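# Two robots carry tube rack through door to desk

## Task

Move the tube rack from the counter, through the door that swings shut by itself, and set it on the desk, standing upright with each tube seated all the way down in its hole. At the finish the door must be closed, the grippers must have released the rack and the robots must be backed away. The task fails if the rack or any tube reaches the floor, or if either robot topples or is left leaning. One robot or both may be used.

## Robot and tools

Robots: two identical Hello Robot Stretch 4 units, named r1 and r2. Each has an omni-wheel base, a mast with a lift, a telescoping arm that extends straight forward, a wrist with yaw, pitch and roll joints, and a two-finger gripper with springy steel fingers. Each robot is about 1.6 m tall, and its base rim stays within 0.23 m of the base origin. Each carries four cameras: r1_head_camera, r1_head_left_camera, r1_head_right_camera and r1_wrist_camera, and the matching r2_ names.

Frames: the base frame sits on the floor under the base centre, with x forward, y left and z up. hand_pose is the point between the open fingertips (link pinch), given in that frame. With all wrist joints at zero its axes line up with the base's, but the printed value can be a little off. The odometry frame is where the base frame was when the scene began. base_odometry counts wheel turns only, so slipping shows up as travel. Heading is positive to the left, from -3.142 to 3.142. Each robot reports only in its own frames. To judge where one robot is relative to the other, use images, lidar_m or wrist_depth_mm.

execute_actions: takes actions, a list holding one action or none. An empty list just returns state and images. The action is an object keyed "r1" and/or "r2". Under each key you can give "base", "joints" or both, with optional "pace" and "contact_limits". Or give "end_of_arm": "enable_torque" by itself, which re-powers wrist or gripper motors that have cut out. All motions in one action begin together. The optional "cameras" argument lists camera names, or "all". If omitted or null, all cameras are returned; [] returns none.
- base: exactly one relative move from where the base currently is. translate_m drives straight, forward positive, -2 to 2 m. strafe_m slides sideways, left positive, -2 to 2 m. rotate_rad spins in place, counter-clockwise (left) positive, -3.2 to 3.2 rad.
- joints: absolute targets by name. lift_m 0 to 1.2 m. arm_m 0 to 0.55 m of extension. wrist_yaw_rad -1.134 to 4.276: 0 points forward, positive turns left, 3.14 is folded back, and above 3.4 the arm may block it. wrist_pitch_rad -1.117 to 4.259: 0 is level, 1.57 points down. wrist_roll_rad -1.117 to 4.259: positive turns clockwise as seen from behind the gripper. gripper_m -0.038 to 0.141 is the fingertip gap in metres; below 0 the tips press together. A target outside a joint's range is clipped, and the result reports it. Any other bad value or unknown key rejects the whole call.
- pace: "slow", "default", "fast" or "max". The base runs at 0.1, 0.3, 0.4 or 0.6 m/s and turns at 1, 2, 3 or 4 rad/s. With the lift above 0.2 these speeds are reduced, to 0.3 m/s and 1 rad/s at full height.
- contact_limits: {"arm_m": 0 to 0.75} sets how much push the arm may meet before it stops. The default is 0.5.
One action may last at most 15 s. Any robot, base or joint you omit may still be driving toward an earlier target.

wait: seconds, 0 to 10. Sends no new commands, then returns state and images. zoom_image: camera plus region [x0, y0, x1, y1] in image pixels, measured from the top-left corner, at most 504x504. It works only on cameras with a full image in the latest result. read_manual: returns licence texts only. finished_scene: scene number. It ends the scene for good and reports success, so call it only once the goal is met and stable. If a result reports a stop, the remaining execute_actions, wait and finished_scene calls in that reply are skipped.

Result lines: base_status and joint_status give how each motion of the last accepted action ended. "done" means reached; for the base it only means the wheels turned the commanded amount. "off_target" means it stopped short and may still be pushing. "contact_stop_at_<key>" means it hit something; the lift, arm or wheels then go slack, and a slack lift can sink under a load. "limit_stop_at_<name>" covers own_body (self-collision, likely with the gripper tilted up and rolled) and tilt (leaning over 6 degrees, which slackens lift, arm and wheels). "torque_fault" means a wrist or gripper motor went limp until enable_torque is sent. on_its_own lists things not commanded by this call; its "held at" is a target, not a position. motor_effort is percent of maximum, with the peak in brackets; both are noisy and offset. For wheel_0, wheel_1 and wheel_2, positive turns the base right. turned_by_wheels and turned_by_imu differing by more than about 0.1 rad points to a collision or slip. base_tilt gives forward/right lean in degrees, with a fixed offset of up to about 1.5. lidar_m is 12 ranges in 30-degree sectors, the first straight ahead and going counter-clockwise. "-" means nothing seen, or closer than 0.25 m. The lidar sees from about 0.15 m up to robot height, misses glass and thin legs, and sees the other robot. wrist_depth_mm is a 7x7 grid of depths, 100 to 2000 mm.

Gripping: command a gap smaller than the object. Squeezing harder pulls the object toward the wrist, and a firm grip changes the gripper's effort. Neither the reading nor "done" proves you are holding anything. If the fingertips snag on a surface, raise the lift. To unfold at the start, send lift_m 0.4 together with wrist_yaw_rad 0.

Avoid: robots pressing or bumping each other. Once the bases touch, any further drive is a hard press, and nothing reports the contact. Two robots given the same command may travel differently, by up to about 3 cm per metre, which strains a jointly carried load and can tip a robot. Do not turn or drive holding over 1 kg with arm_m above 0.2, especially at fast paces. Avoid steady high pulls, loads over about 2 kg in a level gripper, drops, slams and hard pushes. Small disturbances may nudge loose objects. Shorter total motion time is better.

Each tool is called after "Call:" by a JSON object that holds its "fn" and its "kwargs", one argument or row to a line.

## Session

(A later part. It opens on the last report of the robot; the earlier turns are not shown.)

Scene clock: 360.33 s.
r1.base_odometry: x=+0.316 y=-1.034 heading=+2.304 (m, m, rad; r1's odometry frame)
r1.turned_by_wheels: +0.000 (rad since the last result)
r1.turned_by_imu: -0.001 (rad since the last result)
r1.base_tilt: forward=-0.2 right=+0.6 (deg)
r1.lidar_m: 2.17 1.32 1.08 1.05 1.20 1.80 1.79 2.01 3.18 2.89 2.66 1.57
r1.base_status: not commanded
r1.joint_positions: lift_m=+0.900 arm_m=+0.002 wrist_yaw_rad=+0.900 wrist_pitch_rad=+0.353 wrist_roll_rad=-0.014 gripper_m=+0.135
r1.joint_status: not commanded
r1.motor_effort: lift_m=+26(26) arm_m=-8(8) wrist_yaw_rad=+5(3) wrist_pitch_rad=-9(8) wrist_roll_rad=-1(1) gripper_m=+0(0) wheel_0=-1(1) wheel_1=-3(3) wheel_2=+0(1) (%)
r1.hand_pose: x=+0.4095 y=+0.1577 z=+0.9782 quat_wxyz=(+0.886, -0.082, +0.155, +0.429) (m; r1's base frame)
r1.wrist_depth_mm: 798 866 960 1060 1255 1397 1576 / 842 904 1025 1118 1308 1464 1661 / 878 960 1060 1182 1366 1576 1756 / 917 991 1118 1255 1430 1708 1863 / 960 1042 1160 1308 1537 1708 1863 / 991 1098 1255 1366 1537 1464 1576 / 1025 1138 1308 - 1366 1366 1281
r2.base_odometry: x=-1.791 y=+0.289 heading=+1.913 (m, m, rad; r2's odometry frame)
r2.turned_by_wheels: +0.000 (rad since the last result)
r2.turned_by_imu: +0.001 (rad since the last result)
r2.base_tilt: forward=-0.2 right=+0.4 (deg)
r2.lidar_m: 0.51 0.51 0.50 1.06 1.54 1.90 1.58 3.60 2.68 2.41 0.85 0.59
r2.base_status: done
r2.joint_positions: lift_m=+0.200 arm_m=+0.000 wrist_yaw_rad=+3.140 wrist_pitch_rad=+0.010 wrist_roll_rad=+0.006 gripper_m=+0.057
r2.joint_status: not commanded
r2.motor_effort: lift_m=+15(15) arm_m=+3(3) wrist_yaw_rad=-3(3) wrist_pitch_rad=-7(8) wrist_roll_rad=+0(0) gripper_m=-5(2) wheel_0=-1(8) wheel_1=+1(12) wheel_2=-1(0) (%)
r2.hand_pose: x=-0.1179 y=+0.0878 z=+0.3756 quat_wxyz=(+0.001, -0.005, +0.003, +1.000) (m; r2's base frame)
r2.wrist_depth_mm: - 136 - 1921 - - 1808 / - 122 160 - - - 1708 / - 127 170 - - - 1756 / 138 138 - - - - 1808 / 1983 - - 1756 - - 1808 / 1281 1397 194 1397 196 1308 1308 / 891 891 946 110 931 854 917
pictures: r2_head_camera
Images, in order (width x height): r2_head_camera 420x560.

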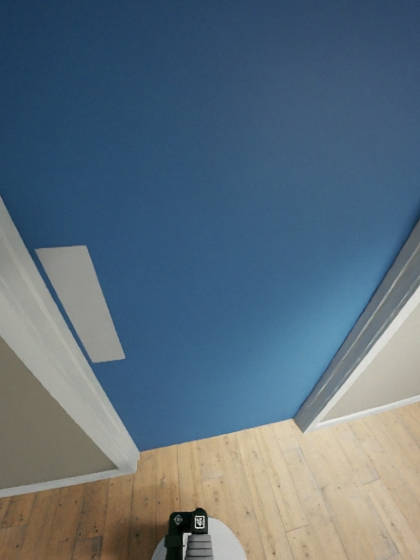

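Call:
{"fn": "execute_actions", "kwargs": {
  "actions": [
    {"r2":{"joints":{"arm_m":0.55},"contact_limits":{"arm_m":0.75},"pace":"slow"}}
  ],
  "cameras": []
}}

Call:
{"fn": "execute_actions", "kwargs": {
  "actions": [
    {"r2":{"base":{"translate_m":0.23},"pace":"slow"}}
  ],
  "cameras": []
}}

Call:
{"fn": "execute_actions", "kwargs": {
  "actions": [
    {"r2":{"base":{"translate_m":0.2},"joints":{"arm_m":0.37},"contact_limits":{"arm_m":0.75},"pace":"slow"}}
  ],
  "cameras": ["r2_head_camera","r2_head_left_camera"]
}}

Scene clock: 368.63 s.
r1.base_odometry: x=+0.316 y=-1.034 heading=+2.304 (m, m, rad; r1's odometry frame)
r1.turned_by_wheels: +0.000 (rad since the last result)
r1.turned_by_imu: -0.003 (rad since the last result)
r1.base_tilt: forward=-0.2 right=+0.6 (deg)
r1.lidar_m: 2.16 1.33 1.08 1.06 1.19 1.79 1.79 2.02 3.19 2.89 2.66 1.56
r1.base_status: not commanded
r1.joint_positions: lift_m=+0.900 arm_m=+0.002 wrist_yaw_rad=+0.900 wrist_pitch_rad=+0.353 wrist_roll_rad=-0.014 gripper_m=+0.135
r1.joint_status: not commanded
r1.motor_effort: lift_m=+26(26) arm_m=-8(8) wrist_yaw_rad=+5(3) wrist_pitch_rad=-8(7) wrist_roll_rad=+1(2) gripper_m=+1(0) wheel_0=-1(1) wheel_1=-3(3) wheel_2=+0(1) (%)
r1.hand_pose: x=+0.4095 y=+0.1577 z=+0.9782 quat_wxyz=(+0.886, -0.082, +0.155, +0.429) (m; r1's base frame)
r1.wrist_depth_mm: 798 878 976 1060 1205 1366 1576 / 842 917 991 1118 1281 1499 1661 / 866 946 1060 1182 1336 1537 1756 / 904 991 1138 1255 1430 1708 1808 / 946 1060 1182 1336 1499 1708 1863 / 991 1078 1229 1366 1499 1464 1537 / 1060 1138 1281 - 1397 1308 1281
r2.base_odometry: x=-1.790 y=+0.289 heading=+1.914 (m, m, rad; r2's odometry frame)
r2.turned_by_wheels: +0.001 (rad since the last result)
r2.turned_by_imu: +0.008 (rad since the last result)
r2.base_tilt: forward=-0.3 right=+0.3 (deg)
r2.lidar_m: 0.71 0.53 0.53 1.09 1.53 1.88 1.59 3.61 2.67 2.44 0.85 0.74
r2.base_status: not commanded
r2.joint_positions: lift_m=+0.200 arm_m=+0.545 wrist_yaw_rad=+3.140 wrist_pitch_rad=+0.010 wrist_roll_rad=+0.006 gripper_m=+0.057
r2.joint_status: arm_m off_target (ended at +0.545, target +0.550)
joint sent to its limit — the command would take r2.arm_m past its upper limit, so that joint was sent only as far as its limit.
r2.motor_effort: lift_m=+15(15) arm_m=+17(21) wrist_yaw_rad=-1(80) wrist_pitch_rad=-8(10) wrist_roll_rad=+0(1) gripper_m=-5(4) wheel_0=+16(16) wheel_1=+11(12) wheel_2=-9(19) (%)
r2.contact_limits: arm_m 0.75
r2.hand_pose: x=+0.4279 y=+0.0878 z=+0.3756 quat_wxyz=(+0.001, -0.005, +0.003, +1.000) (m; r2's base frame)
r2.wrist_depth_mm: 110 - - - - - 1863 / 105 112 - - - - 1921 / 111 123 264 - - - 1921 / 113 - 564 - - - 1863 / - - - - - - 1863 / 1430 1397 195 699 198 1336 1336 / 960 484 480 110 878 878 917
pictures: none
No camera images: the call's "cameras" was empty. Leave "cameras" out to get every camera's image.

Scene clock: 372.20 s.
r1.base_odometry: x=+0.316 y=-1.034 heading=+2.304 (m, m, rad; r1's odometry frame)
r1.turned_by_wheels: +0.000 (rad since the last result)
r1.turned_by_imu: -0.001 (rad since the last result)
r1.base_tilt: forward=-0.2 right=+0.6 (deg)
r1.lidar_m: 2.16 1.31 1.07 1.07 1.18 1.81 1.78 2.02 3.19 2.87 2.69 1.80
r1.base_status: not commanded
r1.joint_positions: lift_m=+0.900 arm_m=+0.002 wrist_yaw_rad=+0.900 wrist_pitch_rad=+0.353 wrist_roll_rad=-0.014 gripper_m=+0.135
r1.joint_status: not commanded
r1.motor_effort: lift_m=+26(26) arm_m=-8(8) wrist_yaw_rad=+5(4) wrist_pitch_rad=-7(9) wrist_roll_rad=+1(0) gripper_m=-2(1) wheel_0=-1(1) wheel_1=-3(3) wheel_2=-1(0) (%)
r1.hand_pose: x=+0.4095 y=+0.1577 z=+0.9782 quat_wxyz=(+0.886, -0.082, +0.155, +0.429) (m; r1's base frame)
r1.wrist_depth_mm: 798 866 976 1060 1229 1336 1576 / 831 917 1025 1118 1255 1430 1661 / 891 960 1060 1205 1336 1537 1756 / 917 1025 1098 1255 1430 1661 1808 / 946 1060 1182 1336 1576 1756 1921 / 1042 1098 1205 1366 1499 1464 1537 / 1042 1138 1281 - 1366 1336 1308
r2.base_odometry: x=-1.868 y=+0.505 heading=+1.916 (m, m, rad; r2's odometry frame)
r2.turned_by_wheels: +0.002 (rad since the last result)
r2.turned_by_imu: +0.004 (rad since the last result)
r2.base_tilt: forward=-0.3 right=+0.3 (deg)
r2.lidar_m: 0.67 0.88 0.37 0.55 1.59 1.95 1.80 3.82 2.64 2.41 0.67 0.63
r2.base_status: done
r2.joint_positions: lift_m=+0.200 arm_m=+0.546 wrist_yaw_rad=+3.139 wrist_pitch_rad=+0.010 wrist_roll_rad=+0.006 gripper_m=+0.057
r2.joint_status: not commanded
r2.motor_effort: lift_m=+15(15) arm_m=+14(17) wrist_yaw_rad=-1(1) wrist_pitch_rad=-8(8) wrist_roll_rad=+0(0) gripper_m=-2(5) wheel_0=+19(21) wheel_1=+14(17) wheel_2=-6(28) (%)
r2.hand_pose: x=+0.4286 y=+0.0880 z=+0.3756 quat_wxyz=(+0.001, -0.005, +0.003, +1.000) (m; r2's base frame)
r2.wrist_depth_mm: 110 - - - - - 404 / 105 113 - - - - 407 / 111 123 264 - - - 413 / 113 - 715 - - - 410 / - - - - - - 413 / 1397 1397 195 691 196 1366 415 / 946 484 477 110 891 809 415
pictures: none
No camera images: the call's "cameras" was empty. Leave "cameras" out to get every camera's image.

Scene clock: 375.47 s.
r1.base_odometry: x=+0.316 y=-1.034 heading=+2.304 (m, m, rad; r1's odometry frame)
r1.turned_by_wheels: +0.000 (rad since the last result)
r1.turned_by_imu: -0.001 (rad since the last result)
r1.base_tilt: forward=-0.1 right=+0.7 (deg)
r1.lidar_m: 2.16 1.34 1.08 1.06 1.19 1.79 1.78 2.03 3.18 2.87 2.68 2.01
r1.base_status: not commanded
r1.joint_positions: lift_m=+0.900 arm_m=+0.002 wrist_yaw_rad=+0.900 wrist_pitch_rad=+0.353 wrist_roll_rad=-0.014 gripper_m=+0.135
r1.joint_status: not commanded
r1.motor_effort: lift_m=+26(26) arm_m=-8(8) wrist_yaw_rad=+4(4) wrist_pitch_rad=-6(9) wrist_roll_rad=-1(1) gripper_m=-1(1) wheel_0=-1(1) wheel_1=-3(3) wheel_2=-1(1) (%)
r1.hand_pose: x=+0.4095 y=+0.1577 z=+0.9782 quat_wxyz=(+0.886, -0.082, +0.155, +0.429) (m; r1's base frame)
r1.wrist_depth_mm: 809 891 976 1078 1205 1366 1576 / 842 917 1008 1138 1255 1499 1661 / 866 960 1078 1182 1366 1537 1756 / 917 1025 1118 1281 1430 1756 1921 / 976 1042 1182 1336 1537 1661 1921 / 1025 1098 1205 1336 1537 1464 1576 / 1042 1160 1281 - 1397 1308 1366
r2.base_odometry: x=-1.936 y=+0.692 heading=+1.918 (m, m, rad; r2's odometry frame)
r2.turned_by_wheels: +0.002 (rad since the last result)
r2.turned_by_imu: +0.004 (rad since the last result)
r2.base_tilt: forward=-0.2 right=+0.3 (deg)
r2.lidar_m: 0.50 0.69 0.38 0.32 1.62 2.00 2.01 4.02 2.58 0.64 0.51 0.46
r2.base_status: done
r2.joint_positions: lift_m=+0.200 arm_m=+0.369 wrist_yaw_rad=+3.139 wrist_pitch_rad=+0.010 wrist_roll_rad=+0.006 gripper_m=+0.057
r2.joint_status: all done
r2.motor_effort: lift_m=+15(15) arm_m=+6(13) wrist_yaw_rad=+0(2) wrist_pitch_rad=-7(8) wrist_roll_rad=+0(0) gripper_m=-5(4) wheel_0=+18(23) wheel_1=+13(16) wheel_2=-10(11) (%)
r2.contact_limits: arm_m 0.75
r2.hand_pose: x=+0.2516 y=+0.0881 z=+0.3756 quat_wxyz=(+0.001, -0.005, +0.003, +1.000) (m; r2's base frame)
r2.wrist_depth_mm: - - - - - - 413 / - 132 585 - - - 415 / 111 144 262 - - - 415 / - 196 392 - - - 418 / - - - - - - 421 / 1397 1397 193 1397 198 1336 421 / 960 452 477 110 820 831 421
pictures: r2_head_camera, r2_head_left_camera
Images, in order (width x height): r2_head_camera 420x560, r2_head_left_camera 420x672.

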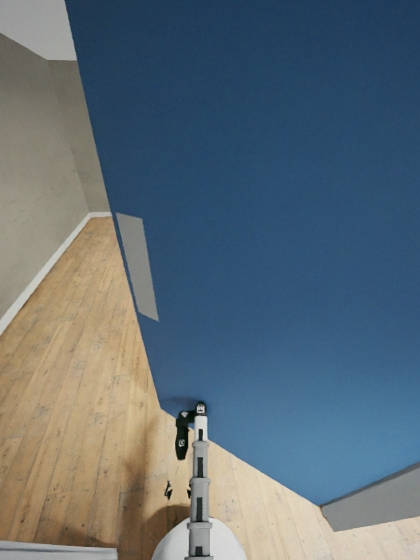

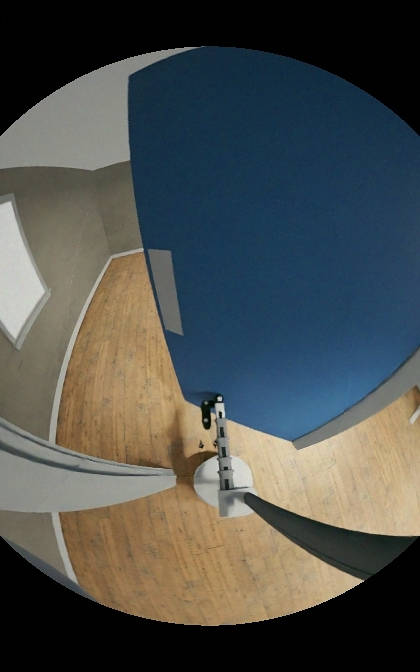

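Call:
{"fn": "execute_actions", "kwargs": {
  "actions": [],
  "cameras": ["r2_head_camera","r2_head_left_camera"]
}}

Scene clock: 382.77 s.
r1.base_odometry: x=+0.316 y=-1.034 heading=+2.304 (m, m, rad; r1's odometry frame)
r1.turned_by_wheels: +0.000 (rad since the last result)
r1.turned_by_imu: -0.001 (rad since the last result)
r1.base_tilt: forward=-0.2 right=+0.6 (deg)
r1.lidar_m: 2.17 1.34 1.06 1.04 1.18 1.79 1.78 2.02 3.18 2.88 2.68 1.99
r1.base_status: not commanded
r1.joint_positions: lift_m=+0.900 arm_m=+0.002 wrist_yaw_rad=+0.900 wrist_pitch_rad=+0.353 wrist_roll_rad=-0.014 gripper_m=+0.135
r1.joint_status: not commanded
r1.motor_effort: lift_m=+26(26) arm_m=-8(8) wrist_yaw_rad=+4(4) wrist_pitch_rad=-9(9) wrist_roll_rad=-2(1) gripper_m=-2(1) wheel_0=-1(1) wheel_1=-3(3) wheel_2=-1(1) (%)
r1.hand_pose: x=+0.4095 y=+0.1577 z=+0.9782 quat_wxyz=(+0.886, -0.082, +0.155, +0.429) (m; r1's base frame)
r1.wrist_depth_mm: 798 878 960 1042 1182 1366 1618 / 842 917 1025 1098 1281 1464 1661 / 866 946 1078 1205 1366 1537 1756 / 917 991 1118 1281 1397 1661 1863 / 960 1042 1205 1308 1576 1661 1863 / 1008 1118 1229 1366 1537 1464 1499 / 1060 1118 1308 - 1366 1308 1308
r2.base_odometry: x=-1.936 y=+0.692 heading=+1.918 (m, m, rad; r2's odometry frame)
r2.turned_by_wheels: +0.000 (rad since the last result)
r2.turned_by_imu: +0.001 (rad since the last result)
r2.base_tilt: forward=-0.2 right=+0.3 (deg)
r2.lidar_m: 0.49 0.68 0.37 0.32 1.62 1.98 1.99 4.02 2.59 0.65 0.50 0.47
r2.base_status: done
r2.joint_positions: lift_m=+0.200 arm_m=+0.369 wrist_yaw_rad=+3.139 wrist_pitch_rad=+0.010 wrist_roll_rad=+0.006 gripper_m=+0.057
r2.joint_status: all done
r2.motor_effort: lift_m=+15(15) arm_m=+6(13) wrist_yaw_rad=+0(2) wrist_pitch_rad=-7(8) wrist_roll_rad=+0(0) gripper_m=-4(4) wheel_0=+18(23) wheel_1=+13(16) wheel_2=-9(11) (%)
r2.contact_limits: arm_m 0.75
r2.hand_pose: x=+0.2516 y=+0.0881 z=+0.3756 quat_wxyz=(+0.001, -0.005, +0.003, +1.000) (m; r2's base frame)
r2.wrist_depth_mm: - - - - - - 415 / - 132 585 - - - 415 / 111 144 262 - - - 415 / - 197 392 - - - 418 / - - - - - - 421 / 1430 1397 195 1397 198 1366 418 / 960 449 477 110 831 842 421
pictures: r2_head_camera, r2_head_left_camera
Images, in order (width x height): r2_head_camera 420x560, r2_head_left_camera 420x672.

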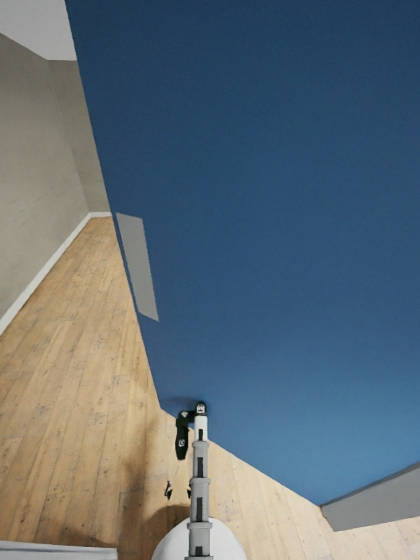

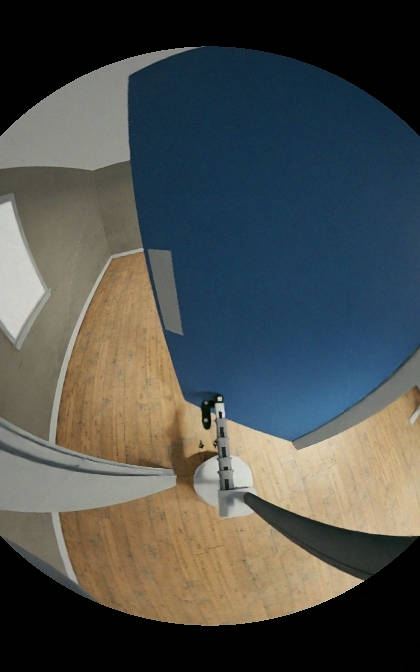

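Call:
{"fn": "execute_actions", "kwargs": {
  "actions": [
    {"r2":{"base":{"translate_m":0.2},"joints":{"arm_m":0.18},"pace":"slow","contact_limits":{"arm_m":0.75}}}
  ],
  "cameras": []
}}

Call:
{"fn": "execute_actions", "kwargs": {
  "actions": [
    {"r2":{"base":{"translate_m":0.2},"joints":{"arm_m":0.02},"pace":"slow","contact_limits":{"arm_m":0.75}}}
  ],
  "cameras": ["r2_head_camera","r2_head_left_camera"]
}}

Scene clock: 387.03 s.
r1.base_odometry: x=+0.316 y=-1.034 heading=+2.304 (m, m, rad; r1's odometry frame)
r1.turned_by_wheels: +0.000 (rad since the last result)
r1.turned_by_imu: -0.002 (rad since the last result)
r1.base_tilt: forward=-0.2 right=+0.7 (deg)
r1.lidar_m: 2.16 1.31 1.07 1.06 1.19 1.80 1.78 2.03 3.19 2.88 2.67 2.19
r1.base_status: not commanded
r1.joint_positions: lift_m=+0.900 arm_m=+0.002 wrist_yaw_rad=+0.900 wrist_pitch_rad=+0.353 wrist_roll_rad=-0.014 gripper_m=+0.135
r1.joint_status: not commanded
r1.motor_effort: lift_m=+26(26) arm_m=-8(8) wrist_yaw_rad=+3(5) wrist_pitch_rad=-8(8) wrist_roll_rad=+1(1) gripper_m=-3(2) wheel_0=-1(1) wheel_1=-3(3) wheel_2=+0(1) (%)
r1.hand_pose: x=+0.4095 y=+0.1577 z=+0.9782 quat_wxyz=(+0.886, -0.082, +0.155, +0.429) (m; r1's base frame)
r1.wrist_depth_mm: 809 878 960 1060 1255 1397 1537 / 842 904 991 1098 1255 1464 1618 / 866 976 1060 1205 1336 1618 1808 / 917 991 1138 1255 1430 1661 1921 / 960 1042 1182 1336 1576 1708 1808 / 991 1078 1205 1366 1537 1499 1576 / 1060 1138 1281 - 1366 1308 1336
r2.base_odometry: x=-2.004 y=+0.879 heading=+1.919 (m, m, rad; r2's odometry frame)
r2.turned_by_wheels: +0.001 (rad since the last result)
r2.turned_by_imu: +0.003 (rad since the last result)
r2.base_tilt: forward=-0.2 right=+0.4 (deg)
r2.lidar_m: 0.31 0.44 1.81 0.38 0.36 2.04 2.20 4.19 2.60 0.47 0.32 0.30
r2.base_status: done
r2.joint_positions: lift_m=+0.200 arm_m=+0.179 wrist_yaw_rad=+3.139 wrist_pitch_rad=+0.010 wrist_roll_rad=+0.006 gripper_m=+0.057
r2.joint_status: all done
r2.motor_effort: lift_m=+15(15) arm_m=+6(7) wrist_yaw_rad=+1(0) wrist_pitch_rad=-7(8) wrist_roll_rad=+0(0) gripper_m=-4(2) wheel_0=+14(13) wheel_1=+8(14) wheel_2=-11(14) (%)
r2.contact_limits: arm_m 0.75
r2.hand_pose: x=+0.0615 y=+0.0881 z=+0.3756 quat_wxyz=(+0.001, -0.005, +0.003, +1.000) (m; r2's base frame)
r2.wrist_depth_mm: - 120 - - - - 424 / - 116 362 - - - 424 / 108 119 201 - - - 427 / 117 186 334 - - - 427 / - 368 - - - - 427 / 1397 351 195 1366 198 1366 430 / 946 351 946 110 931 820 430
pictures: none
No camera images: the call's "cameras" was empty. Leave "cameras" out to get every camera's image.

Scene clock: 390.30 s.
r1.base_odometry: x=+0.316 y=-1.034 heading=+2.304 (m, m, rad; r1's odometry frame)
r1.turned_by_wheels: +0.000 (rad since the last result)
r1.turned_by_imu: -0.001 (rad since the last result)
r1.base_tilt: forward=-0.2 right=+0.7 (deg)
r1.lidar_m: 2.15 1.32 1.07 1.06 1.18 1.80 1.80 2.04 3.18 2.89 2.68 2.40
r1.base_status: not commanded
r1.joint_positions: lift_m=+0.900 arm_m=+0.002 wrist_yaw_rad=+0.900 wrist_pitch_rad=+0.353 wrist_roll_rad=-0.014 gripper_m=+0.135
r1.joint_status: not commanded
r1.motor_effort: lift_m=+26(26) arm_m=-8(8) wrist_yaw_rad=+6(5) wrist_pitch_rad=-6(8) wrist_roll_rad=+0(0) gripper_m=+1(0) wheel_0=-1(1) wheel_1=-3(3) wheel_2=+0(1) (%)
r1.hand_pose: x=+0.4095 y=+0.1577 z=+0.9782 quat_wxyz=(+0.886, -0.082, +0.155, +0.429) (m; r1's base frame)
r1.wrist_depth_mm: 809 891 976 1060 1205 1336 1537 / 854 931 1008 1138 1281 1430 1708 / 866 960 1078 1182 1336 1537 1708 / 891 1008 1138 1229 1397 1708 1863 / 976 1042 1160 1336 1537 1708 1808 / 1025 1098 1205 1366 1499 1464 1537 / 1042 1138 1308 - 1397 1336 1366
r2.base_odometry: x=-2.073 y=+1.066 heading=+1.919 (m, m, rad; r2's odometry frame)
r2.turned_by_wheels: +0.000 (rad since the last result)
r2.turned_by_imu: +0.001 (rad since the last result)
r2.base_tilt: forward=-0.2 right=+0.2 (deg)
r2.lidar_m: 0.25 0.29 1.82 1.65 0.45 0.50 2.41 4.41 0.62 0.25 0.25 -
r2.base_status: done
r2.joint_positions: lift_m=+0.200 arm_m=+0.021 wrist_yaw_rad=+3.139 wrist_pitch_rad=+0.010 wrist_roll_rad=+0.006 gripper_m=+0.057
r2.joint_status: all done
r2.motor_effort: lift_m=+15(15) arm_m=-4(7) wrist_yaw_rad=+1(2) wrist_pitch_rad=-7(8) wrist_roll_rad=+0(1) gripper_m=-3(3) wheel_0=+12(17) wheel_1=+3(11) wheel_2=-18(19) (%)
r2.contact_limits: arm_m 0.75
r2.hand_pose: x=-0.0966 y=+0.0880 z=+0.3757 quat_wxyz=(+0.001, -0.005, +0.003, +1.000) (m; r2's base frame)
r2.wrist_depth_mm: - 158 - - - - 433 / - 122 162 - - - 433 / - 127 171 - - - 436 / 160 159 310 - - - 436 / 247 - - - - 1863 439 / 244 1397 195 1397 198 1138 439 / 243 904 960 110 946 525 442
pictures: r2_head_camera, r2_head_left_camera
Images, in order (width x height): r2_head_camera 420x560, r2_head_left_camera 420x672.

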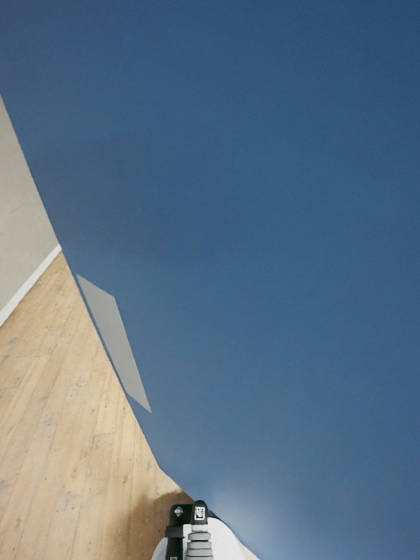

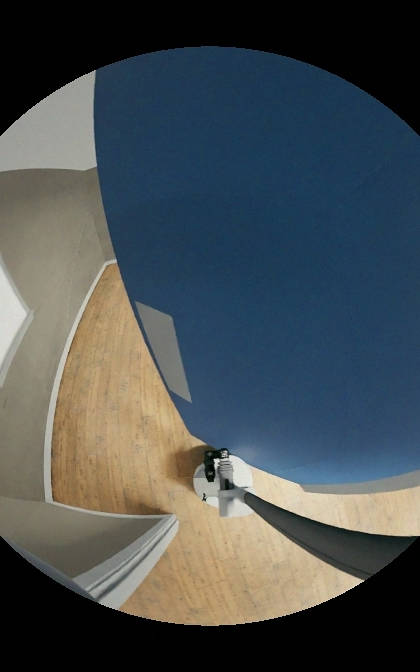

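Call:
{"fn": "execute_actions", "kwargs": {
  "actions": [
    {"r2":{"base":{"translate_m":0.2},"pace":"slow"}}
  ],
  "cameras": ["r2_head_left_camera"]
}}

Scene clock: 396.50 s.
r1.base_odometry: x=+0.316 y=-1.034 heading=+2.304 (m, m, rad; r1's odometry frame)
r1.turned_by_wheels: +0.000 (rad since the last result)
r1.turned_by_imu: -0.002 (rad since the last result)
r1.base_tilt: forward=-0.2 right=+0.7 (deg)
r1.lidar_m: 2.16 1.32 1.08 1.06 1.19 1.80 1.80 2.03 3.19 2.90 2.66 2.46
r1.base_status: not commanded
r1.joint_positions: lift_m=+0.900 arm_m=+0.002 wrist_yaw_rad=+0.900 wrist_pitch_rad=+0.353 wrist_roll_rad=-0.014 gripper_m=+0.135
r1.joint_status: not commanded
r1.motor_effort: lift_m=+26(26) arm_m=-8(8) wrist_yaw_rad=+4(5) wrist_pitch_rad=-8(10) wrist_roll_rad=+0(2) gripper_m=-1(0) wheel_0=-1(1) wheel_1=-3(3) wheel_2=+0(0) (%)
r1.hand_pose: x=+0.4095 y=+0.1577 z=+0.9782 quat_wxyz=(+0.886, -0.082, +0.155, +0.429) (m; r1's base frame)
r1.wrist_depth_mm: 809 866 976 1078 1229 1397 1576 / 831 917 1008 1138 1281 1464 1661 / 866 946 1060 1205 1336 1576 1708 / 931 1008 1098 1281 1430 1661 1863 / 960 1025 1182 1308 1499 1661 1808 / 991 1078 1205 1366 1499 1537 1537 / 1042 1138 1281 - 1366 1336 1308
r2.base_odometry: x=-2.141 y=+1.254 heading=+1.919 (m, m, rad; r2's odometry frame)
r2.turned_by_wheels: +0.000 (rad since the last result)
r2.turned_by_imu: +0.000 (rad since the last result)
r2.base_tilt: forward=-0.1 right=+0.2 (deg)
r2.lidar_m: 0.25 2.97 1.87 1.69 0.73 0.59 2.61 4.59 0.37 0.25 - 0.25
r2.base_status: done
r2.joint_positions: lift_m=+0.200 arm_m=+0.021 wrist_yaw_rad=+3.139 wrist_pitch_rad=+0.010 wrist_roll_rad=+0.006 gripper_m=+0.057
r2.joint_status: not commanded
r2.motor_effort: lift_m=+15(15) arm_m=-4(4) wrist_yaw_rad=+0(0) wrist_pitch_rad=-7(7) wrist_roll_rad=+0(0) gripper_m=-4(2) wheel_0=+11(14) wheel_1=+1(6) wheel_2=-13(29) (%)
r2.hand_pose: x=-0.0967 y=+0.0880 z=+0.3757 quat_wxyz=(+0.001, -0.005, +0.003, +1.000) (m; r2's base frame)
r2.wrist_depth_mm: - 157 - - - 634 654 / - 123 162 - - 627 654 / - 127 171 - - 634 654 / 160 160 310 - - 640 661 / 246 - - - - 634 668 / 244 1397 195 1336 198 647 668 / 242 891 960 110 917 640 661
pictures: r2_head_left_camera
Images, in order (width x height): r2_head_left_camera 420x672.

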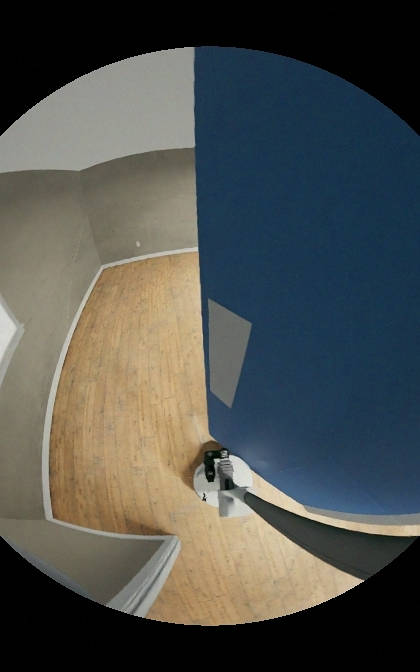

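Call:
{"fn": "execute_actions", "kwargs": {
  "actions": [
    {"r2":{"base":{"rotate_rad":-0.4},"pace":"slow"}}
  ],
  "cameras": []
}}

Call:
{"fn": "execute_actions", "kwargs": {
  "actions": [
    {"r2":{"base":{"translate_m":0.12},"pace":"slow"}}
  ],
  "cameras": ["r2_head_left_camera"]
}}

Scene clock: 399.63 s.
r1.base_odometry: x=+0.316 y=-1.034 heading=+2.304 (m, m, rad; r1's odometry frame)
r1.turned_by_wheels: +0.000 (rad since the last result)
r1.turned_by_imu: -0.001 (rad since the last result)
r1.base_tilt: forward=-0.2 right=+0.6 (deg)
r1.lidar_m: 2.17 1.32 1.07 1.06 1.20 1.80 1.80 2.05 3.17 2.89 2.68 2.48
r1.base_status: not commanded
r1.joint_positions: lift_m=+0.900 arm_m=+0.002 wrist_yaw_rad=+0.900 wrist_pitch_rad=+0.353 wrist_roll_rad=-0.014 gripper_m=+0.135
r1.joint_status: not commanded
r1.motor_effort: lift_m=+26(26) arm_m=-8(8) wrist_yaw_rad=+2(3) wrist_pitch_rad=-9(7) wrist_roll_rad=+0(0) gripper_m=+3(2) wheel_0=-1(1) wheel_1=-3(3) wheel_2=-1(0) (%)
r1.hand_pose: x=+0.4095 y=+0.1577 z=+0.9782 quat_wxyz=(+0.886, -0.082, +0.155, +0.429) (m; r1's base frame)
r1.wrist_depth_mm: 809 866 960 1078 1182 1366 1576 / 831 917 1025 1138 1255 1464 1661 / 866 960 1060 1205 1366 1537 1808 / 917 1042 1138 1255 1499 1756 1808 / 960 1025 1182 1308 1499 1661 1863 / 1025 1098 1229 1336 1499 1499 1537 / 1060 1118 1281 - 1397 1308 1281
r2.base_odometry: x=-2.141 y=+1.253 heading=+1.520 (m, m, rad; r2's odometry frame)
r2.turned_by_wheels: -0.399 (rad since the last result)
r2.turned_by_imu: -0.407 (rad since the last result)
r2.base_tilt: forward=-0.3 right=+0.3 (deg)
r2.lidar_m: 0.25 0.25 2.55 1.78 1.69 0.61 0.61 2.62 4.64 0.30 0.25 -
r2.base_status: done
r2.joint_positions: lift_m=+0.200 arm_m=+0.021 wrist_yaw_rad=+3.139 wrist_pitch_rad=+0.010 wrist_roll_rad=+0.006 gripper_m=+0.057
r2.joint_status: not commanded
r2.motor_effort: lift_m=+15(15) arm_m=-4(4) wrist_yaw_rad=+1(0) wrist_pitch_rad=-8(7) wrist_roll_rad=+0(0) gripper_m=-4(3) wheel_0=+16(18) wheel_1=+5(6) wheel_2=-5(12) (%)
r2.hand_pose: x=-0.0967 y=+0.0880 z=+0.3757 quat_wxyz=(+0.001, -0.005, +0.003, +1.000) (m; r2's base frame)
r2.wrist_depth_mm: - 158 - 820 798 991 1182 / - 122 162 820 820 991 1229 / - 127 171 820 809 991 1229 / 160 160 309 820 820 991 1205 / 246 - - 820 831 1008 1205 / 244 1397 194 842 197 1008 1182 / 242 891 946 110 831 866 917
pictures: none
No camera images: the call's "cameras" was empty. Leave "cameras" out to get every camera's image.

Scene clock: 402.10 s.
r1.base_odometry: x=+0.316 y=-1.034 heading=+2.304 (m, m, rad; r1's odometry frame)
r1.turned_by_wheels: +0.000 (rad since the last result)
r1.turned_by_imu: -0.001 (rad since the last result)
r1.base_tilt: forward=-0.2 right=+0.7 (deg)
r1.lidar_m: 2.17 1.32 1.07 1.07 1.19 1.81 1.79 2.03 3.19 2.89 2.66 2.49
r1.base_status: not commanded
r1.joint_positions: lift_m=+0.900 arm_m=+0.002 wrist_yaw_rad=+0.900 wrist_pitch_rad=+0.353 wrist_roll_rad=-0.014 gripper_m=+0.135
r1.joint_status: not commanded
r1.motor_effort: lift_m=+26(26) arm_m=-8(8) wrist_yaw_rad=+5(5) wrist_pitch_rad=-7(7) wrist_roll_rad=-1(1) gripper_m=+2(1) wheel_0=-1(1) wheel_1=-3(3) wheel_2=-1(0) (%)
r1.hand_pose: x=+0.4095 y=+0.1577 z=+0.9782 quat_wxyz=(+0.886, -0.082, +0.155, +0.429) (m; r1's base frame)
r1.wrist_depth_mm: 809 891 976 1060 1182 1366 1537 / 842 931 1025 1118 1281 1464 1661 / 866 960 1060 1205 1336 1576 1756 / 904 1008 1118 1255 1430 1708 1808 / 931 1042 1182 1308 1537 1661 1863 / 1008 1098 1229 1336 1499 1464 1576 / 1042 1118 1255 - 1366 1366 1281
r2.base_odometry: x=-2.135 y=+1.373 heading=+1.520 (m, m, rad; r2's odometry frame)
r2.turned_by_wheels: +0.000 (rad since the last result)
r2.turned_by_imu: +0.000 (rad since the last result)
r2.base_tilt: forward=-0.2 right=+0.4 (deg)
r2.lidar_m: 0.25 0.30 2.67 1.84 1.76 0.78 0.71 2.72 0.65 0.25 0.25 -
r2.base_status: done
r2.joint_positions: lift_m=+0.200 arm_m=+0.021 wrist_yaw_rad=+3.139 wrist_pitch_rad=+0.010 wrist_roll_rad=+0.006 gripper_m=+0.057
r2.joint_status: not commanded
r2.motor_effort: lift_m=+15(15) arm_m=-4(4) wrist_yaw_rad=+0(0) wrist_pitch_rad=-8(8) wrist_roll_rad=+0(0) gripper_m=+0(3) wheel_0=+8(17) wheel_1=+4(8) wheel_2=-12(21) (%)
r2.hand_pose: x=-0.0967 y=+0.0880 z=+0.3757 quat_wxyz=(+0.001, -0.005, +0.003, +1.000) (m; r2's base frame)
r2.wrist_depth_mm: - 158 - 931 946 1138 1430 / - 122 161 917 960 1138 1430 / - 127 171 960 960 1118 1430 / 160 160 309 946 960 1160 1397 / 246 - - 960 960 1160 1499 / 245 1366 194 960 197 1138 1308 / 244 878 946 110 904 878 904
pictures: r2_head_left_camera
Images, in order (width x height): r2_head_left_camera 420x672.

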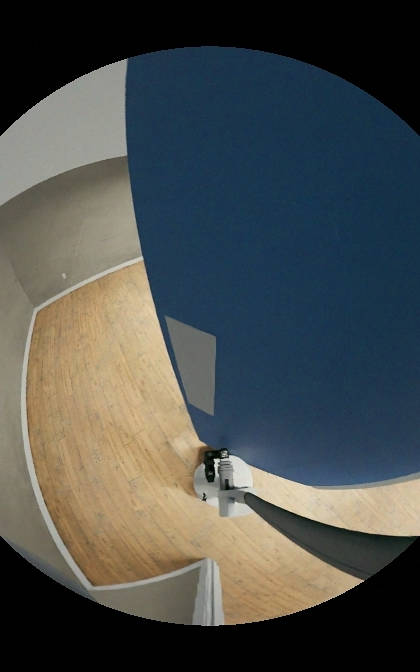

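Working. Repeat.

Call:
{"fn": "execute_actions", "kwargs": {
  "actions": [
    {"r2":{"base":{"translate_m":0.15},"pace":"slow"}}
  ],
  "cameras": []
}}

Call:
{"fn": "execute_actions", "kwargs": {
  "actions": [
    {"r2":{"base":{"rotate_rad":-0.3},"pace":"slow"}}
  ],
  "cameras": []
}}

Call:
{"fn": "execute_actions", "kwargs": {
  "actions": [
    {"r2":{"base":{"translate_m":0.15},"pace":"slow"}}
  ],
  "cameras": ["r2_head_left_camera"]
}}

Scene clock: 406.27 s.
r1.base_odometry: x=+0.316 y=-1.034 heading=+2.304 (m, m, rad; r1's odometry frame)
r1.turned_by_wheels: +0.000 (rad since the last result)
r1.turned_by_imu: -0.002 (rad since the last result)
r1.base_tilt: forward=-0.2 right=+0.6 (deg)
r1.lidar_m: 2.16 1.34 1.07 1.07 1.19 1.82 1.77 2.01 3.19 2.86 2.67 2.48
r1.base_status: not commanded
r1.joint_positions: lift_m=+0.900 arm_m=+0.002 wrist_yaw_rad=+0.900 wrist_pitch_rad=+0.353 wrist_roll_rad=-0.014 gripper_m=+0.135
r1.joint_status: not commanded
r1.motor_effort: lift_m=+26(26) arm_m=-8(8) wrist_yaw_rad=+5(3) wrist_pitch_rad=-8(8) wrist_roll_rad=+0(0) gripper_m=-3(2) wheel_0=-1(1) wheel_1=-3(3) wheel_2=-1(0) (%)
r1.hand_pose: x=+0.4095 y=+0.1577 z=+0.9782 quat_wxyz=(+0.886, -0.082, +0.155, +0.429) (m; r1's base frame)
r1.wrist_depth_mm: 798 866 960 1060 1182 1366 1537 / 842 917 1008 1118 1255 1464 1661 / 866 960 1060 1182 1366 1537 1756 / 904 1008 1118 1255 1366 1708 1808 / 946 1042 1182 1336 1537 1618 1921 / 991 1078 1205 1366 1499 1537 1537 / 1078 1118 1308 - 1366 1308 1308
r2.base_odometry: x=-2.128 y=+1.522 heading=+1.520 (m, m, rad; r2's odometry frame)
r2.turned_by_wheels: +0.000 (rad since the last result)
r2.turned_by_imu: +0.000 (rad since the last result)
r2.base_tilt: forward=-0.1 right=+0.1 (deg)
r2.lidar_m: 0.25 3.94 2.77 1.93 1.83 0.97 0.86 2.89 0.44 0.25 0.25 -
r2.base_status: done
r2.joint_positions: lift_m=+0.200 arm_m=+0.021 wrist_yaw_rad=+3.139 wrist_pitch_rad=+0.010 wrist_roll_rad=+0.006 gripper_m=+0.057
r2.joint_status: not commanded
r2.motor_effort: lift_m=+15(15) arm_m=-4(4) wrist_yaw_rad=+0(1) wrist_pitch_rad=-7(8) wrist_roll_rad=+0(0) gripper_m=-4(2) wheel_0=+8(14) wheel_1=+2(6) wheel_2=-11(20) (%)
r2.hand_pose: x=-0.0967 y=+0.0880 z=+0.3757 quat_wxyz=(+0.001, -0.005, +0.003, +1.000) (m; r2's base frame)
r2.wrist_depth_mm: - 158 - 1060 1098 1397 1576 / - 123 161 1078 1118 1336 1618 / - 127 171 1078 1118 1366 1618 / 160 159 309 1098 1138 1366 1537 / 246 - - 1098 1138 1397 1661 / 243 1366 195 1078 197 1281 1308 / 242 878 946 110 931 878 917
pictures: none
No camera images: the call's "cameras" was empty. Leave "cameras" out to get every camera's image.

Scene clock: 407.63 s.
r1.base_odometry: x=+0.316 y=-1.034 heading=+2.304 (m, m, rad; r1's odometry frame)
r1.turned_by_wheels: +0.000 (rad since the last result)
r1.turned_by_imu: -0.001 (rad since the last result)
r1.base_tilt: forward=-0.2 right=+0.6 (deg)
r1.lidar_m: 2.17 1.32 1.07 1.06 1.19 1.81 1.78 2.04 3.17 2.88 2.70 2.48
r1.base_status: not commanded
r1.joint_positions: lift_m=+0.900 arm_m=+0.002 wrist_yaw_rad=+0.900 wrist_pitch_rad=+0.353 wrist_roll_rad=-0.014 gripper_m=+0.135
r1.joint_status: not commanded
r1.motor_effort: lift_m=+26(26) arm_m=-8(8) wrist_yaw_rad=+4(4) wrist_pitch_rad=-7(9) wrist_roll_rad=+0(0) gripper_m=+1(2) wheel_0=-1(1) wheel_1=-3(3) wheel_2=+0(1) (%)
r1.hand_pose: x=+0.4095 y=+0.1577 z=+0.9782 quat_wxyz=(+0.886, -0.082, +0.155, +0.429) (m; r1's base frame)
r1.wrist_depth_mm: 809 891 976 1060 1182 1430 1576 / 842 931 1008 1098 1255 1464 1661 / 866 960 1042 1205 1336 1537 1756 / 904 1008 1138 1255 1430 1661 1756 / 960 1042 1182 1308 1537 1708 1921 / 1008 1098 1205 1366 1537 1499 1537 / 1042 1138 1308 - 1366 1336 1336
r2.base_odometry: x=-2.128 y=+1.522 heading=+1.221 (m, m, rad; r2's odometry frame)
r2.turned_by_wheels: -0.299 (rad since the last result)
r2.turned_by_imu: -0.306 (rad since the last result)
r2.base_tilt: forward=-0.2 right=+0.3 (deg)
r2.lidar_m: 0.25 0.25 3.93 2.27 1.83 1.59 0.83 2.78 4.78 0.30 0.25 -
r2.base_status: done
r2.joint_positions: lift_m=+0.200 arm_m=+0.021 wrist_yaw_rad=+3.139 wrist_pitch_rad=+0.010 wrist_roll_rad=+0.006 gripper_m=+0.057
r2.joint_status: not commanded
r2.motor_effort: lift_m=+15(15) arm_m=-4(4) wrist_yaw_rad=+0(2) wrist_pitch_rad=-7(7) wrist_roll_rad=-1(0) gripper_m=-5(3) wheel_0=+11(14) wheel_1=+4(6) wheel_2=-5(8) (%)
r2.hand_pose: x=-0.0967 y=+0.0880 z=+0.3757 quat_wxyz=(+0.001, -0.005, +0.003, +1.000) (m; r2's base frame)
r2.wrist_depth_mm: - 158 991 1255 1708 1808 1576 / - 122 162 1255 1708 1808 1618 / - 128 170 1255 1708 1808 1618 / 160 159 309 1255 1756 1863 1661 / 246 - 1060 1255 1708 1808 1537 / 244 1397 194 1160 198 1336 1308 / 241 891 931 110 931 866 904
pictures: none
No camera images: the call's "cameras" was empty. Leave "cameras" out to get every camera's image.

Scene clock: 410.40 s.
r1.base_odometry: x=+0.316 y=-1.034 heading=+2.304 (m, m, rad; r1's odometry frame)
r1.turned_by_wheels: +0.000 (rad since the last result)
r1.turned_by_imu: -0.001 (rad since the last result)
r1.base_tilt: forward=-0.2 right=+0.6 (deg)
r1.lidar_m: 2.17 1.34 1.08 1.05 1.20 1.80 1.79 2.04 3.19 2.89 2.70 2.47
r1.base_status: not commanded
r1.joint_positions: lift_m=+0.900 arm_m=+0.002 wrist_yaw_rad=+0.900 wrist_pitch_rad=+0.353 wrist_roll_rad=-0.014 gripper_m=+0.135
r1.joint_status: not commanded
r1.motor_effort: lift_m=+26(26) arm_m=-8(7) wrist_yaw_rad=+4(4) wrist_pitch_rad=-7(9) wrist_roll_rad=+1(1) gripper_m=-1(0) wheel_0=-1(1) wheel_1=-3(3) wheel_2=-1(1) (%)
r1.hand_pose: x=+0.4095 y=+0.1577 z=+0.9782 quat_wxyz=(+0.886, -0.082, +0.155, +0.429) (m; r1's base frame)
r1.wrist_depth_mm: 798 891 960 1078 1229 1397 1576 / 842 904 1008 1138 1281 1430 1661 / 891 960 1078 1205 1366 1576 1756 / 904 1008 1118 1255 1430 1618 1863 / 976 1025 1182 1336 1537 1618 1863 / 1025 1078 1205 1366 1464 1499 1576 / 1060 1118 1308 - 1397 1308 1281
r2.base_odometry: x=-2.077 y=+1.662 heading=+1.221 (m, m, rad; r2's odometry frame)
r2.turned_by_wheels: +0.000 (rad since the last result)
r2.turned_by_imu: +0.000 (rad since the last result)
r2.base_tilt: forward=-0.1 right=+0.4 (deg)
r2.lidar_m: 0.25 0.31 3.83 2.42 1.95 1.78 1.02 2.93 0.61 0.27 0.25 -
r2.base_status: done
r2.joint_positions: lift_m=+0.200 arm_m=+0.021 wrist_yaw_rad=+3.139 wrist_pitch_rad=+0.010 wrist_roll_rad=+0.006 gripper_m=+0.057
r2.joint_status: not commanded
r2.motor_effort: lift_m=+15(15) arm_m=-4(4) wrist_yaw_rad=-1(1) wrist_pitch_rad=-8(8) wrist_roll_rad=+0(0) gripper_m=-5(3) wheel_0=+8(10) wheel_1=+4(8) wheel_2=-8(15) (%)
r2.hand_pose: x=-0.0967 y=+0.0880 z=+0.3757 quat_wxyz=(+0.001, -0.005, +0.003, +1.000) (m; r2's base frame)
r2.wrist_depth_mm: - 157 1160 1397 1863 1921 1708 / - 122 162 1397 1921 1921 1661 / - 127 171 1430 1921 1921 1708 / 160 160 309 1430 1863 1983 1661 / 246 - 1229 1397 1863 1863 1808 / 244 1397 193 1255 198 1336 1336 / 244 878 946 110 946 878 917
pictures: r2_head_left_camera
Images, in order (width x height): r2_head_left_camera 420x672.

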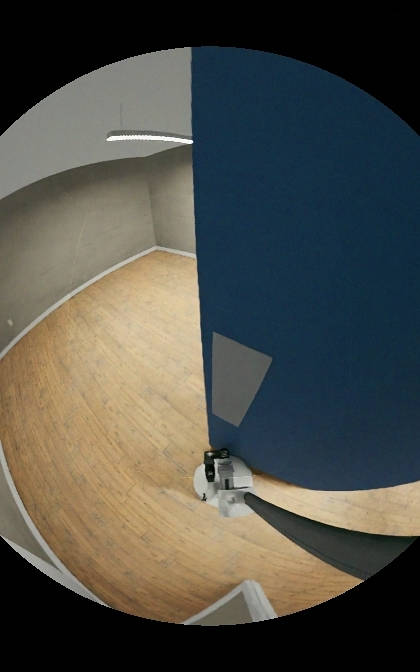

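Call:
{"fn": "execute_actions", "kwargs": {
  "actions": [
    {"r2":{"base":{"rotate_rad":-0.45},"pace":"slow"}}
  ],
  "cameras": []
}}

Call:
{"fn": "execute_actions", "kwargs": {
  "actions": [
    {"r2":{"base":{"translate_m":0.15},"pace":"slow"}}
  ],
  "cameras": ["r2_head_left_camera","r1_head_camera"]
}}

Scene clock: 414.17 s.
r1.base_odometry: x=+0.316 y=-1.034 heading=+2.304 (m, m, rad; r1's odometry frame)
r1.turned_by_wheels: +0.000 (rad since the last result)
r1.turned_by_imu: -0.002 (rad since the last result)
r1.base_tilt: forward=-0.2 right=+0.6 (deg)
r1.lidar_m: 2.16 1.32 1.06 1.06 1.19 1.80 1.79 2.04 3.21 2.88 2.68 2.47
r1.base_status: not commanded
r1.joint_positions: lift_m=+0.900 arm_m=+0.002 wrist_yaw_rad=+0.900 wrist_pitch_rad=+0.353 wrist_roll_rad=-0.014 gripper_m=+0.135
r1.joint_status: not commanded
r1.motor_effort: lift_m=+26(26) arm_m=-8(8) wrist_yaw_rad=+4(5) wrist_pitch_rad=-9(9) wrist_roll_rad=-1(1) gripper_m=+2(0) wheel_0=-1(1) wheel_1=-3(3) wheel_2=-1(1) (%)
r1.hand_pose: x=+0.4095 y=+0.1577 z=+0.9782 quat_wxyz=(+0.886, -0.082, +0.155, +0.429) (m; r1's base frame)
r1.wrist_depth_mm: 809 878 991 1060 1205 1430 1537 / 842 904 991 1138 1281 1464 1618 / 878 976 1078 1160 1336 1618 1863 / 904 1008 1098 1255 1464 1661 1863 / 976 1025 1205 1336 1499 1756 1921 / 1025 1098 1205 1336 1537 1464 1576 / 1060 1160 1308 - 1397 1336 1281
r2.base_odometry: x=-2.077 y=+1.662 heading=+0.772 (m, m, rad; r2's odometry frame)
r2.turned_by_wheels: -0.449 (rad since the last result)
r2.turned_by_imu: -0.457 (rad since the last result)
r2.base_tilt: forward=-0.2 right=+0.4 (deg)
r2.lidar_m: - 0.25 3.84 3.84 2.30 1.94 1.56 0.97 2.84 0.52 0.25 0.25
r2.base_status: done
r2.joint_positions: lift_m=+0.200 arm_m=+0.020 wrist_yaw_rad=+3.140 wrist_pitch_rad=+0.010 wrist_roll_rad=+0.006 gripper_m=+0.057
r2.joint_status: not commanded
r2.motor_effort: lift_m=+15(15) arm_m=+1(4) wrist_yaw_rad=+0(2) wrist_pitch_rad=-7(8) wrist_roll_rad=+0(0) gripper_m=-3(6) wheel_0=+11(14) wheel_1=+6(7) wheel_2=-2(5) (%)
r2.hand_pose: x=-0.0976 y=+0.0879 z=+0.3756 quat_wxyz=(+0.001, -0.005, +0.003, +1.000) (m; r2's base frame)
r2.wrist_depth_mm: - 156 1863 - - 1863 1808 / - 122 163 - - 1983 1808 / - 128 171 - - 1921 1863 / 159 158 307 - - 1921 1756 / 246 1255 1808 - - 1921 1863 / 245 1182 194 1397 196 1336 1308 / 242 878 960 110 946 866 917
pictures: none
No camera images: the call's "cameras" was empty. Leave "cameras" out to get every camera's image.

Scene clock: 416.93 s.
r1.base_odometry: x=+0.316 y=-1.034 heading=+2.304 (m, m, rad; r1's odometry frame)
r1.turned_by_wheels: +0.000 (rad since the last result)
r1.turned_by_imu: -0.001 (rad since the last result)
r1.base_tilt: forward=-0.2 right=+0.6 (deg)
r1.lidar_m: 2.15 1.33 1.08 1.04 1.19 1.80 1.79 2.02 3.19 2.88 2.66 2.46
r1.base_status: not commanded
r1.joint_positions: lift_m=+0.900 arm_m=+0.002 wrist_yaw_rad=+0.900 wrist_pitch_rad=+0.353 wrist_roll_rad=-0.014 gripper_m=+0.135
r1.joint_status: not commanded
r1.motor_effort: lift_m=+26(26) arm_m=-8(8) wrist_yaw_rad=+3(4) wrist_pitch_rad=-7(9) wrist_roll_rad=+1(0) gripper_m=-3(0) wheel_0=-1(1) wheel_1=-3(3) wheel_2=+0(1) (%)
r1.hand_pose: x=+0.4095 y=+0.1577 z=+0.9782 quat_wxyz=(+0.886, -0.082, +0.155, +0.429) (m; r1's base frame)
r1.wrist_depth_mm: 798 878 960 1078 1182 1366 1576 / 842 917 1025 1138 1281 1464 1661 / 866 946 1060 1205 1366 1576 1808 / 917 1008 1118 1229 1464 1661 1863 / 976 1042 1182 1336 1537 1661 1863 / 991 1078 1255 1336 1464 1464 1576 / 1060 1118 1308 - 1397 1336 1308
r2.base_odometry: x=-1.970 y=+1.767 heading=+0.773 (m, m, rad; r2's odometry frame)
r2.turned_by_wheels: +0.000 (rad since the last result)
r2.turned_by_imu: +0.001 (rad since the last result)
r2.base_tilt: forward=-0.1 right=+0.4 (deg)
r2.lidar_m: 0.25 0.25 3.81 3.81 2.49 2.09 1.62 1.14 3.00 0.36 0.25 -
r2.base_status: done
r2.joint_positions: lift_m=+0.200 arm_m=+0.020 wrist_yaw_rad=+3.140 wrist_pitch_rad=+0.010 wrist_roll_rad=+0.006 gripper_m=+0.057
r2.joint_status: not commanded
r2.motor_effort: lift_m=+15(15) arm_m=+2(2) wrist_yaw_rad=-2(1) wrist_pitch_rad=-7(8) wrist_roll_rad=+0(0) gripper_m=-5(3) wheel_0=+6(11) wheel_1=+7(9) wheel_2=-7(16) (%)
r2.hand_pose: x=-0.0978 y=+0.0879 z=+0.3756 quat_wxyz=(+0.001, -0.005, +0.003, +1.000) (m; r2's base frame)
r2.wrist_depth_mm: - 157 1921 - - - 1921 / - 122 161 - - - 1921 / - 127 171 - - - 1921 / 159 158 309 - - - 1983 / 246 1308 1863 - - - 1983 / 244 1255 194 1366 196 1336 1308 / 243 891 960 110 904 878 891
pictures: r1_head_camera, r2_head_left_camera
Images, in order (width x height): r1_head_camera 420x560, r2_head_left_camera 420x672.

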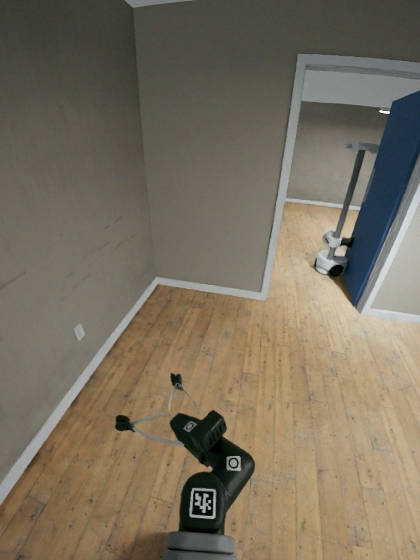

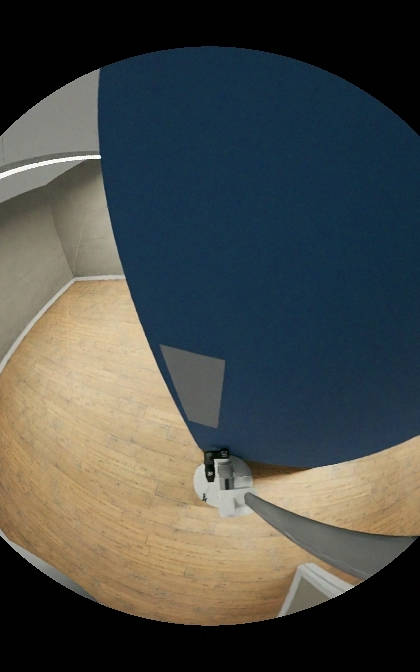

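Call:
{"fn": "execute_actions", "kwargs": {
  "actions": [
    {"r2":{"base":{"translate_m":0.15},"pace":"slow"}}
  ],
  "cameras": []
}}

Call:
{"fn": "execute_actions", "kwargs": {
  "actions": [
    {"r2":{"base":{"rotate_rad":-0.4},"pace":"slow"}}
  ],
  "cameras": []
}}

Call:
{"fn": "execute_actions", "kwargs": {
  "actions": [
    {"r2":{"base":{"translate_m":0.15},"pace":"slow"}}
  ],
  "cameras": ["r2_head_left_camera","r1_head_camera"]
}}

Scene clock: 420.57 s.
r1.base_odometry: x=+0.316 y=-1.034 heading=+2.304 (m, m, rad; r1's odometry frame)
r1.turned_by_wheels: +0.000 (rad since the last result)
r1.turned_by_imu: -0.001 (rad since the last result)
r1.base_tilt: forward=-0.1 right=+0.6 (deg)
r1.lidar_m: 2.17 1.32 1.07 1.07 1.19 1.80 1.79 2.04 3.19 2.88 2.67 2.47
r1.base_status: not commanded
r1.joint_positions: lift_m=+0.900 arm_m=+0.002 wrist_yaw_rad=+0.900 wrist_pitch_rad=+0.353 wrist_roll_rad=-0.014 gripper_m=+0.135
r1.joint_status: not commanded
r1.motor_effort: lift_m=+26(26) arm_m=-8(8) wrist_yaw_rad=+5(4) wrist_pitch_rad=-9(8) wrist_roll_rad=+0(0) gripper_m=-1(0) wheel_0=-1(1) wheel_1=-3(3) wheel_2=+0(1) (%)
r1.hand_pose: x=+0.4095 y=+0.1577 z=+0.9782 quat_wxyz=(+0.886, -0.082, +0.155, +0.429) (m; r1's base frame)
r1.wrist_depth_mm: 820 878 976 1078 1205 1397 1576 / 842 904 1008 1098 1308 1430 1576 / 878 960 1078 1205 1336 1537 1708 / 917 1008 1138 1281 1430 1708 1808 / 960 1025 1182 1336 1537 1661 1863 / 1008 1078 1205 1366 1537 1499 1576 / 1042 1138 1308 - 1366 1336 1308
r2.base_odometry: x=-1.947 y=+1.791 heading=+0.726 (m, m, rad; r2's odometry frame)
r2.turned_by_wheels: -0.046 (rad since the last result)
r2.turned_by_imu: -0.029 (rad since the last result)
r2.base_tilt: forward=-0.2 right=+0.3 (deg)
r2.lidar_m: 0.25 0.25 3.79 3.80 2.55 2.09 1.78 1.19 3.00 0.35 0.25 -
r2.base_status: translate_m contact_stop (by the wheels' count: +0.033 of +0.150)
r2.joint_positions: lift_m=+0.200 arm_m=+0.020 wrist_yaw_rad=+3.140 wrist_pitch_rad=+0.010 wrist_roll_rad=+0.006 gripper_m=+0.057
r2.joint_status: not commanded
r2.on_its_own: the wheels are slack since a contact_stop
r2.motor_effort: lift_m=+15(15) arm_m=+2(2) wrist_yaw_rad=+0(0) wrist_pitch_rad=-7(8) wrist_roll_rad=+0(0) gripper_m=-6(3) wheel_0=+0(28) wheel_1=+0(16) wheel_2=+0(32) (%)
r2.hand_pose: x=-0.0977 y=+0.0879 z=+0.3756 quat_wxyz=(+0.001, -0.005, +0.003, +1.000) (m; r2's base frame)
r2.wrist_depth_mm: - 156 - - - - 1921 / - 122 162 - - - 1921 / - 127 171 - - - - / 159 158 307 - - - - / 247 1366 1921 - - - - / 245 1281 195 1366 198 1336 1336 / 243 891 946 110 931 878 917
pictures: none
No camera images: the call's "cameras" was empty. Leave "cameras" out to get every camera's image.

not run: a stop came earlier in this reply.

not run: a stop came earlier in this reply.

Probably the door stop. Re-hold.

Call:
{"fn": "execute_actions", "kwargs": {
  "actions": [
    {"r2":{"base":{"rotate_rad":-0.02},"pace":"slow"}}
  ],
  "cameras": ["r2_head_left_camera","r1_head_camera","r2_head_camera"]
}}

Scene clock: 421.97 s.
r1.base_odometry: x=+0.316 y=-1.034 heading=+2.304 (m, m, rad; r1's odometry frame)
r1.turned_by_wheels: +0.000 (rad since the last result)
r1.turned_by_imu: -0.001 (rad since the last result)
r1.base_tilt: forward=-0.2 right=+0.7 (deg)
r1.lidar_m: 2.16 1.30 1.08 1.07 1.20 1.79 1.78 2.02 3.17 2.88 2.68 2.47
r1.base_status: not commanded
r1.joint_positions: lift_m=+0.900 arm_m=+0.002 wrist_yaw_rad=+0.900 wrist_pitch_rad=+0.353 wrist_roll_rad=-0.014 gripper_m=+0.135
r1.joint_status: not commanded
r1.motor_effort: lift_m=+26(26) arm_m=-8(8) wrist_yaw_rad=+4(4) wrist_pitch_rad=-8(10) wrist_roll_rad=+1(0) gripper_m=-1(1) wheel_0=-1(1) wheel_1=-3(3) wheel_2=-1(1) (%)
r1.hand_pose: x=+0.4095 y=+0.1577 z=+0.9782 quat_wxyz=(+0.886, -0.082, +0.155, +0.429) (m; r1's base frame)
r1.wrist_depth_mm: 798 878 960 1060 1182 1366 1576 / 842 917 1008 1138 1255 1430 1661 / 891 976 1078 1160 1366 1576 1808 / 931 991 1118 1281 1430 1661 1863 / 976 1025 1205 1336 1537 1618 1808 / 1008 1078 1229 1366 1464 1499 1576 / 1060 1118 1281 - 1366 1336 1281
r2.base_odometry: x=-1.947 y=+1.791 heading=+0.707 (m, m, rad; r2's odometry frame)
r2.turned_by_wheels: -0.019 (rad since the last result)
r2.turned_by_imu: -0.019 (rad since the last result)
r2.base_tilt: forward=-0.4 right=+0.4 (deg)
r2.lidar_m: 0.25 0.25 3.82 3.80 2.58 2.11 1.79 1.17 3.03 0.35 0.25 -
r2.base_status: done
r2.joint_positions: lift_m=+0.200 arm_m=+0.020 wrist_yaw_rad=+3.140 wrist_pitch_rad=+0.010 wrist_roll_rad=+0.006 gripper_m=+0.057
r2.joint_status: not commanded
r2.motor_effort: lift_m=+15(15) arm_m=+2(1) wrist_yaw_rad=+0(2) wrist_pitch_rad=-7(7) wrist_roll_rad=+0(0) gripper_m=-4(3) wheel_0=+8(9) wheel_1=+5(7) wheel_2=+1(4) (%)
r2.hand_pose: x=-0.0977 y=+0.0879 z=+0.3756 quat_wxyz=(+0.001, -0.005, +0.003, +1.000) (m; r2's base frame)
r2.wrist_depth_mm: - 156 - - - - - / - 122 162 - - - - / - 127 171 - - - - / 159 158 307 - - - - / 246 1430 - - - - - / 245 1281 194 1366 197 1308 1336 / 242 904 960 110 931 878 917
pictures: r1_head_camera, r2_head_camera, r2_head_left_camera
Images, in order (width x height): r1_head_camera 420x560, r2_head_camera 420x560, r2_head_left_camera 420x672.

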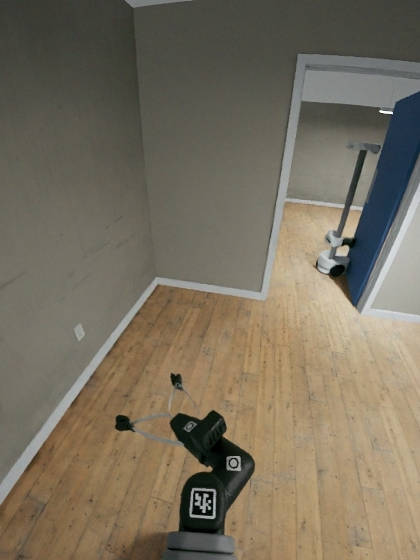

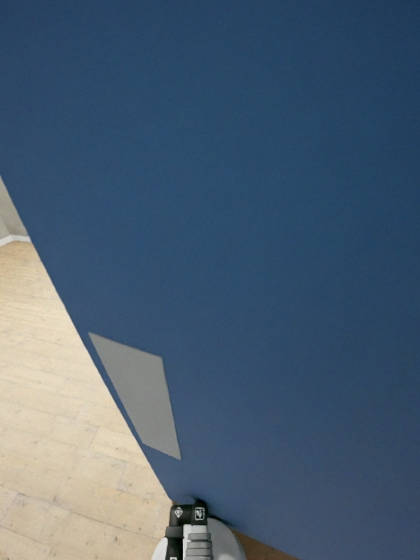

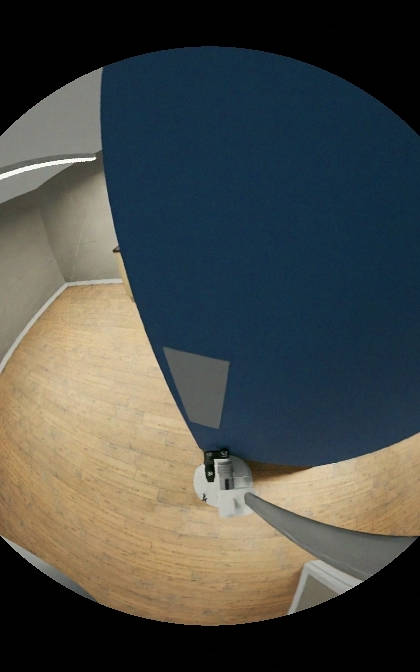

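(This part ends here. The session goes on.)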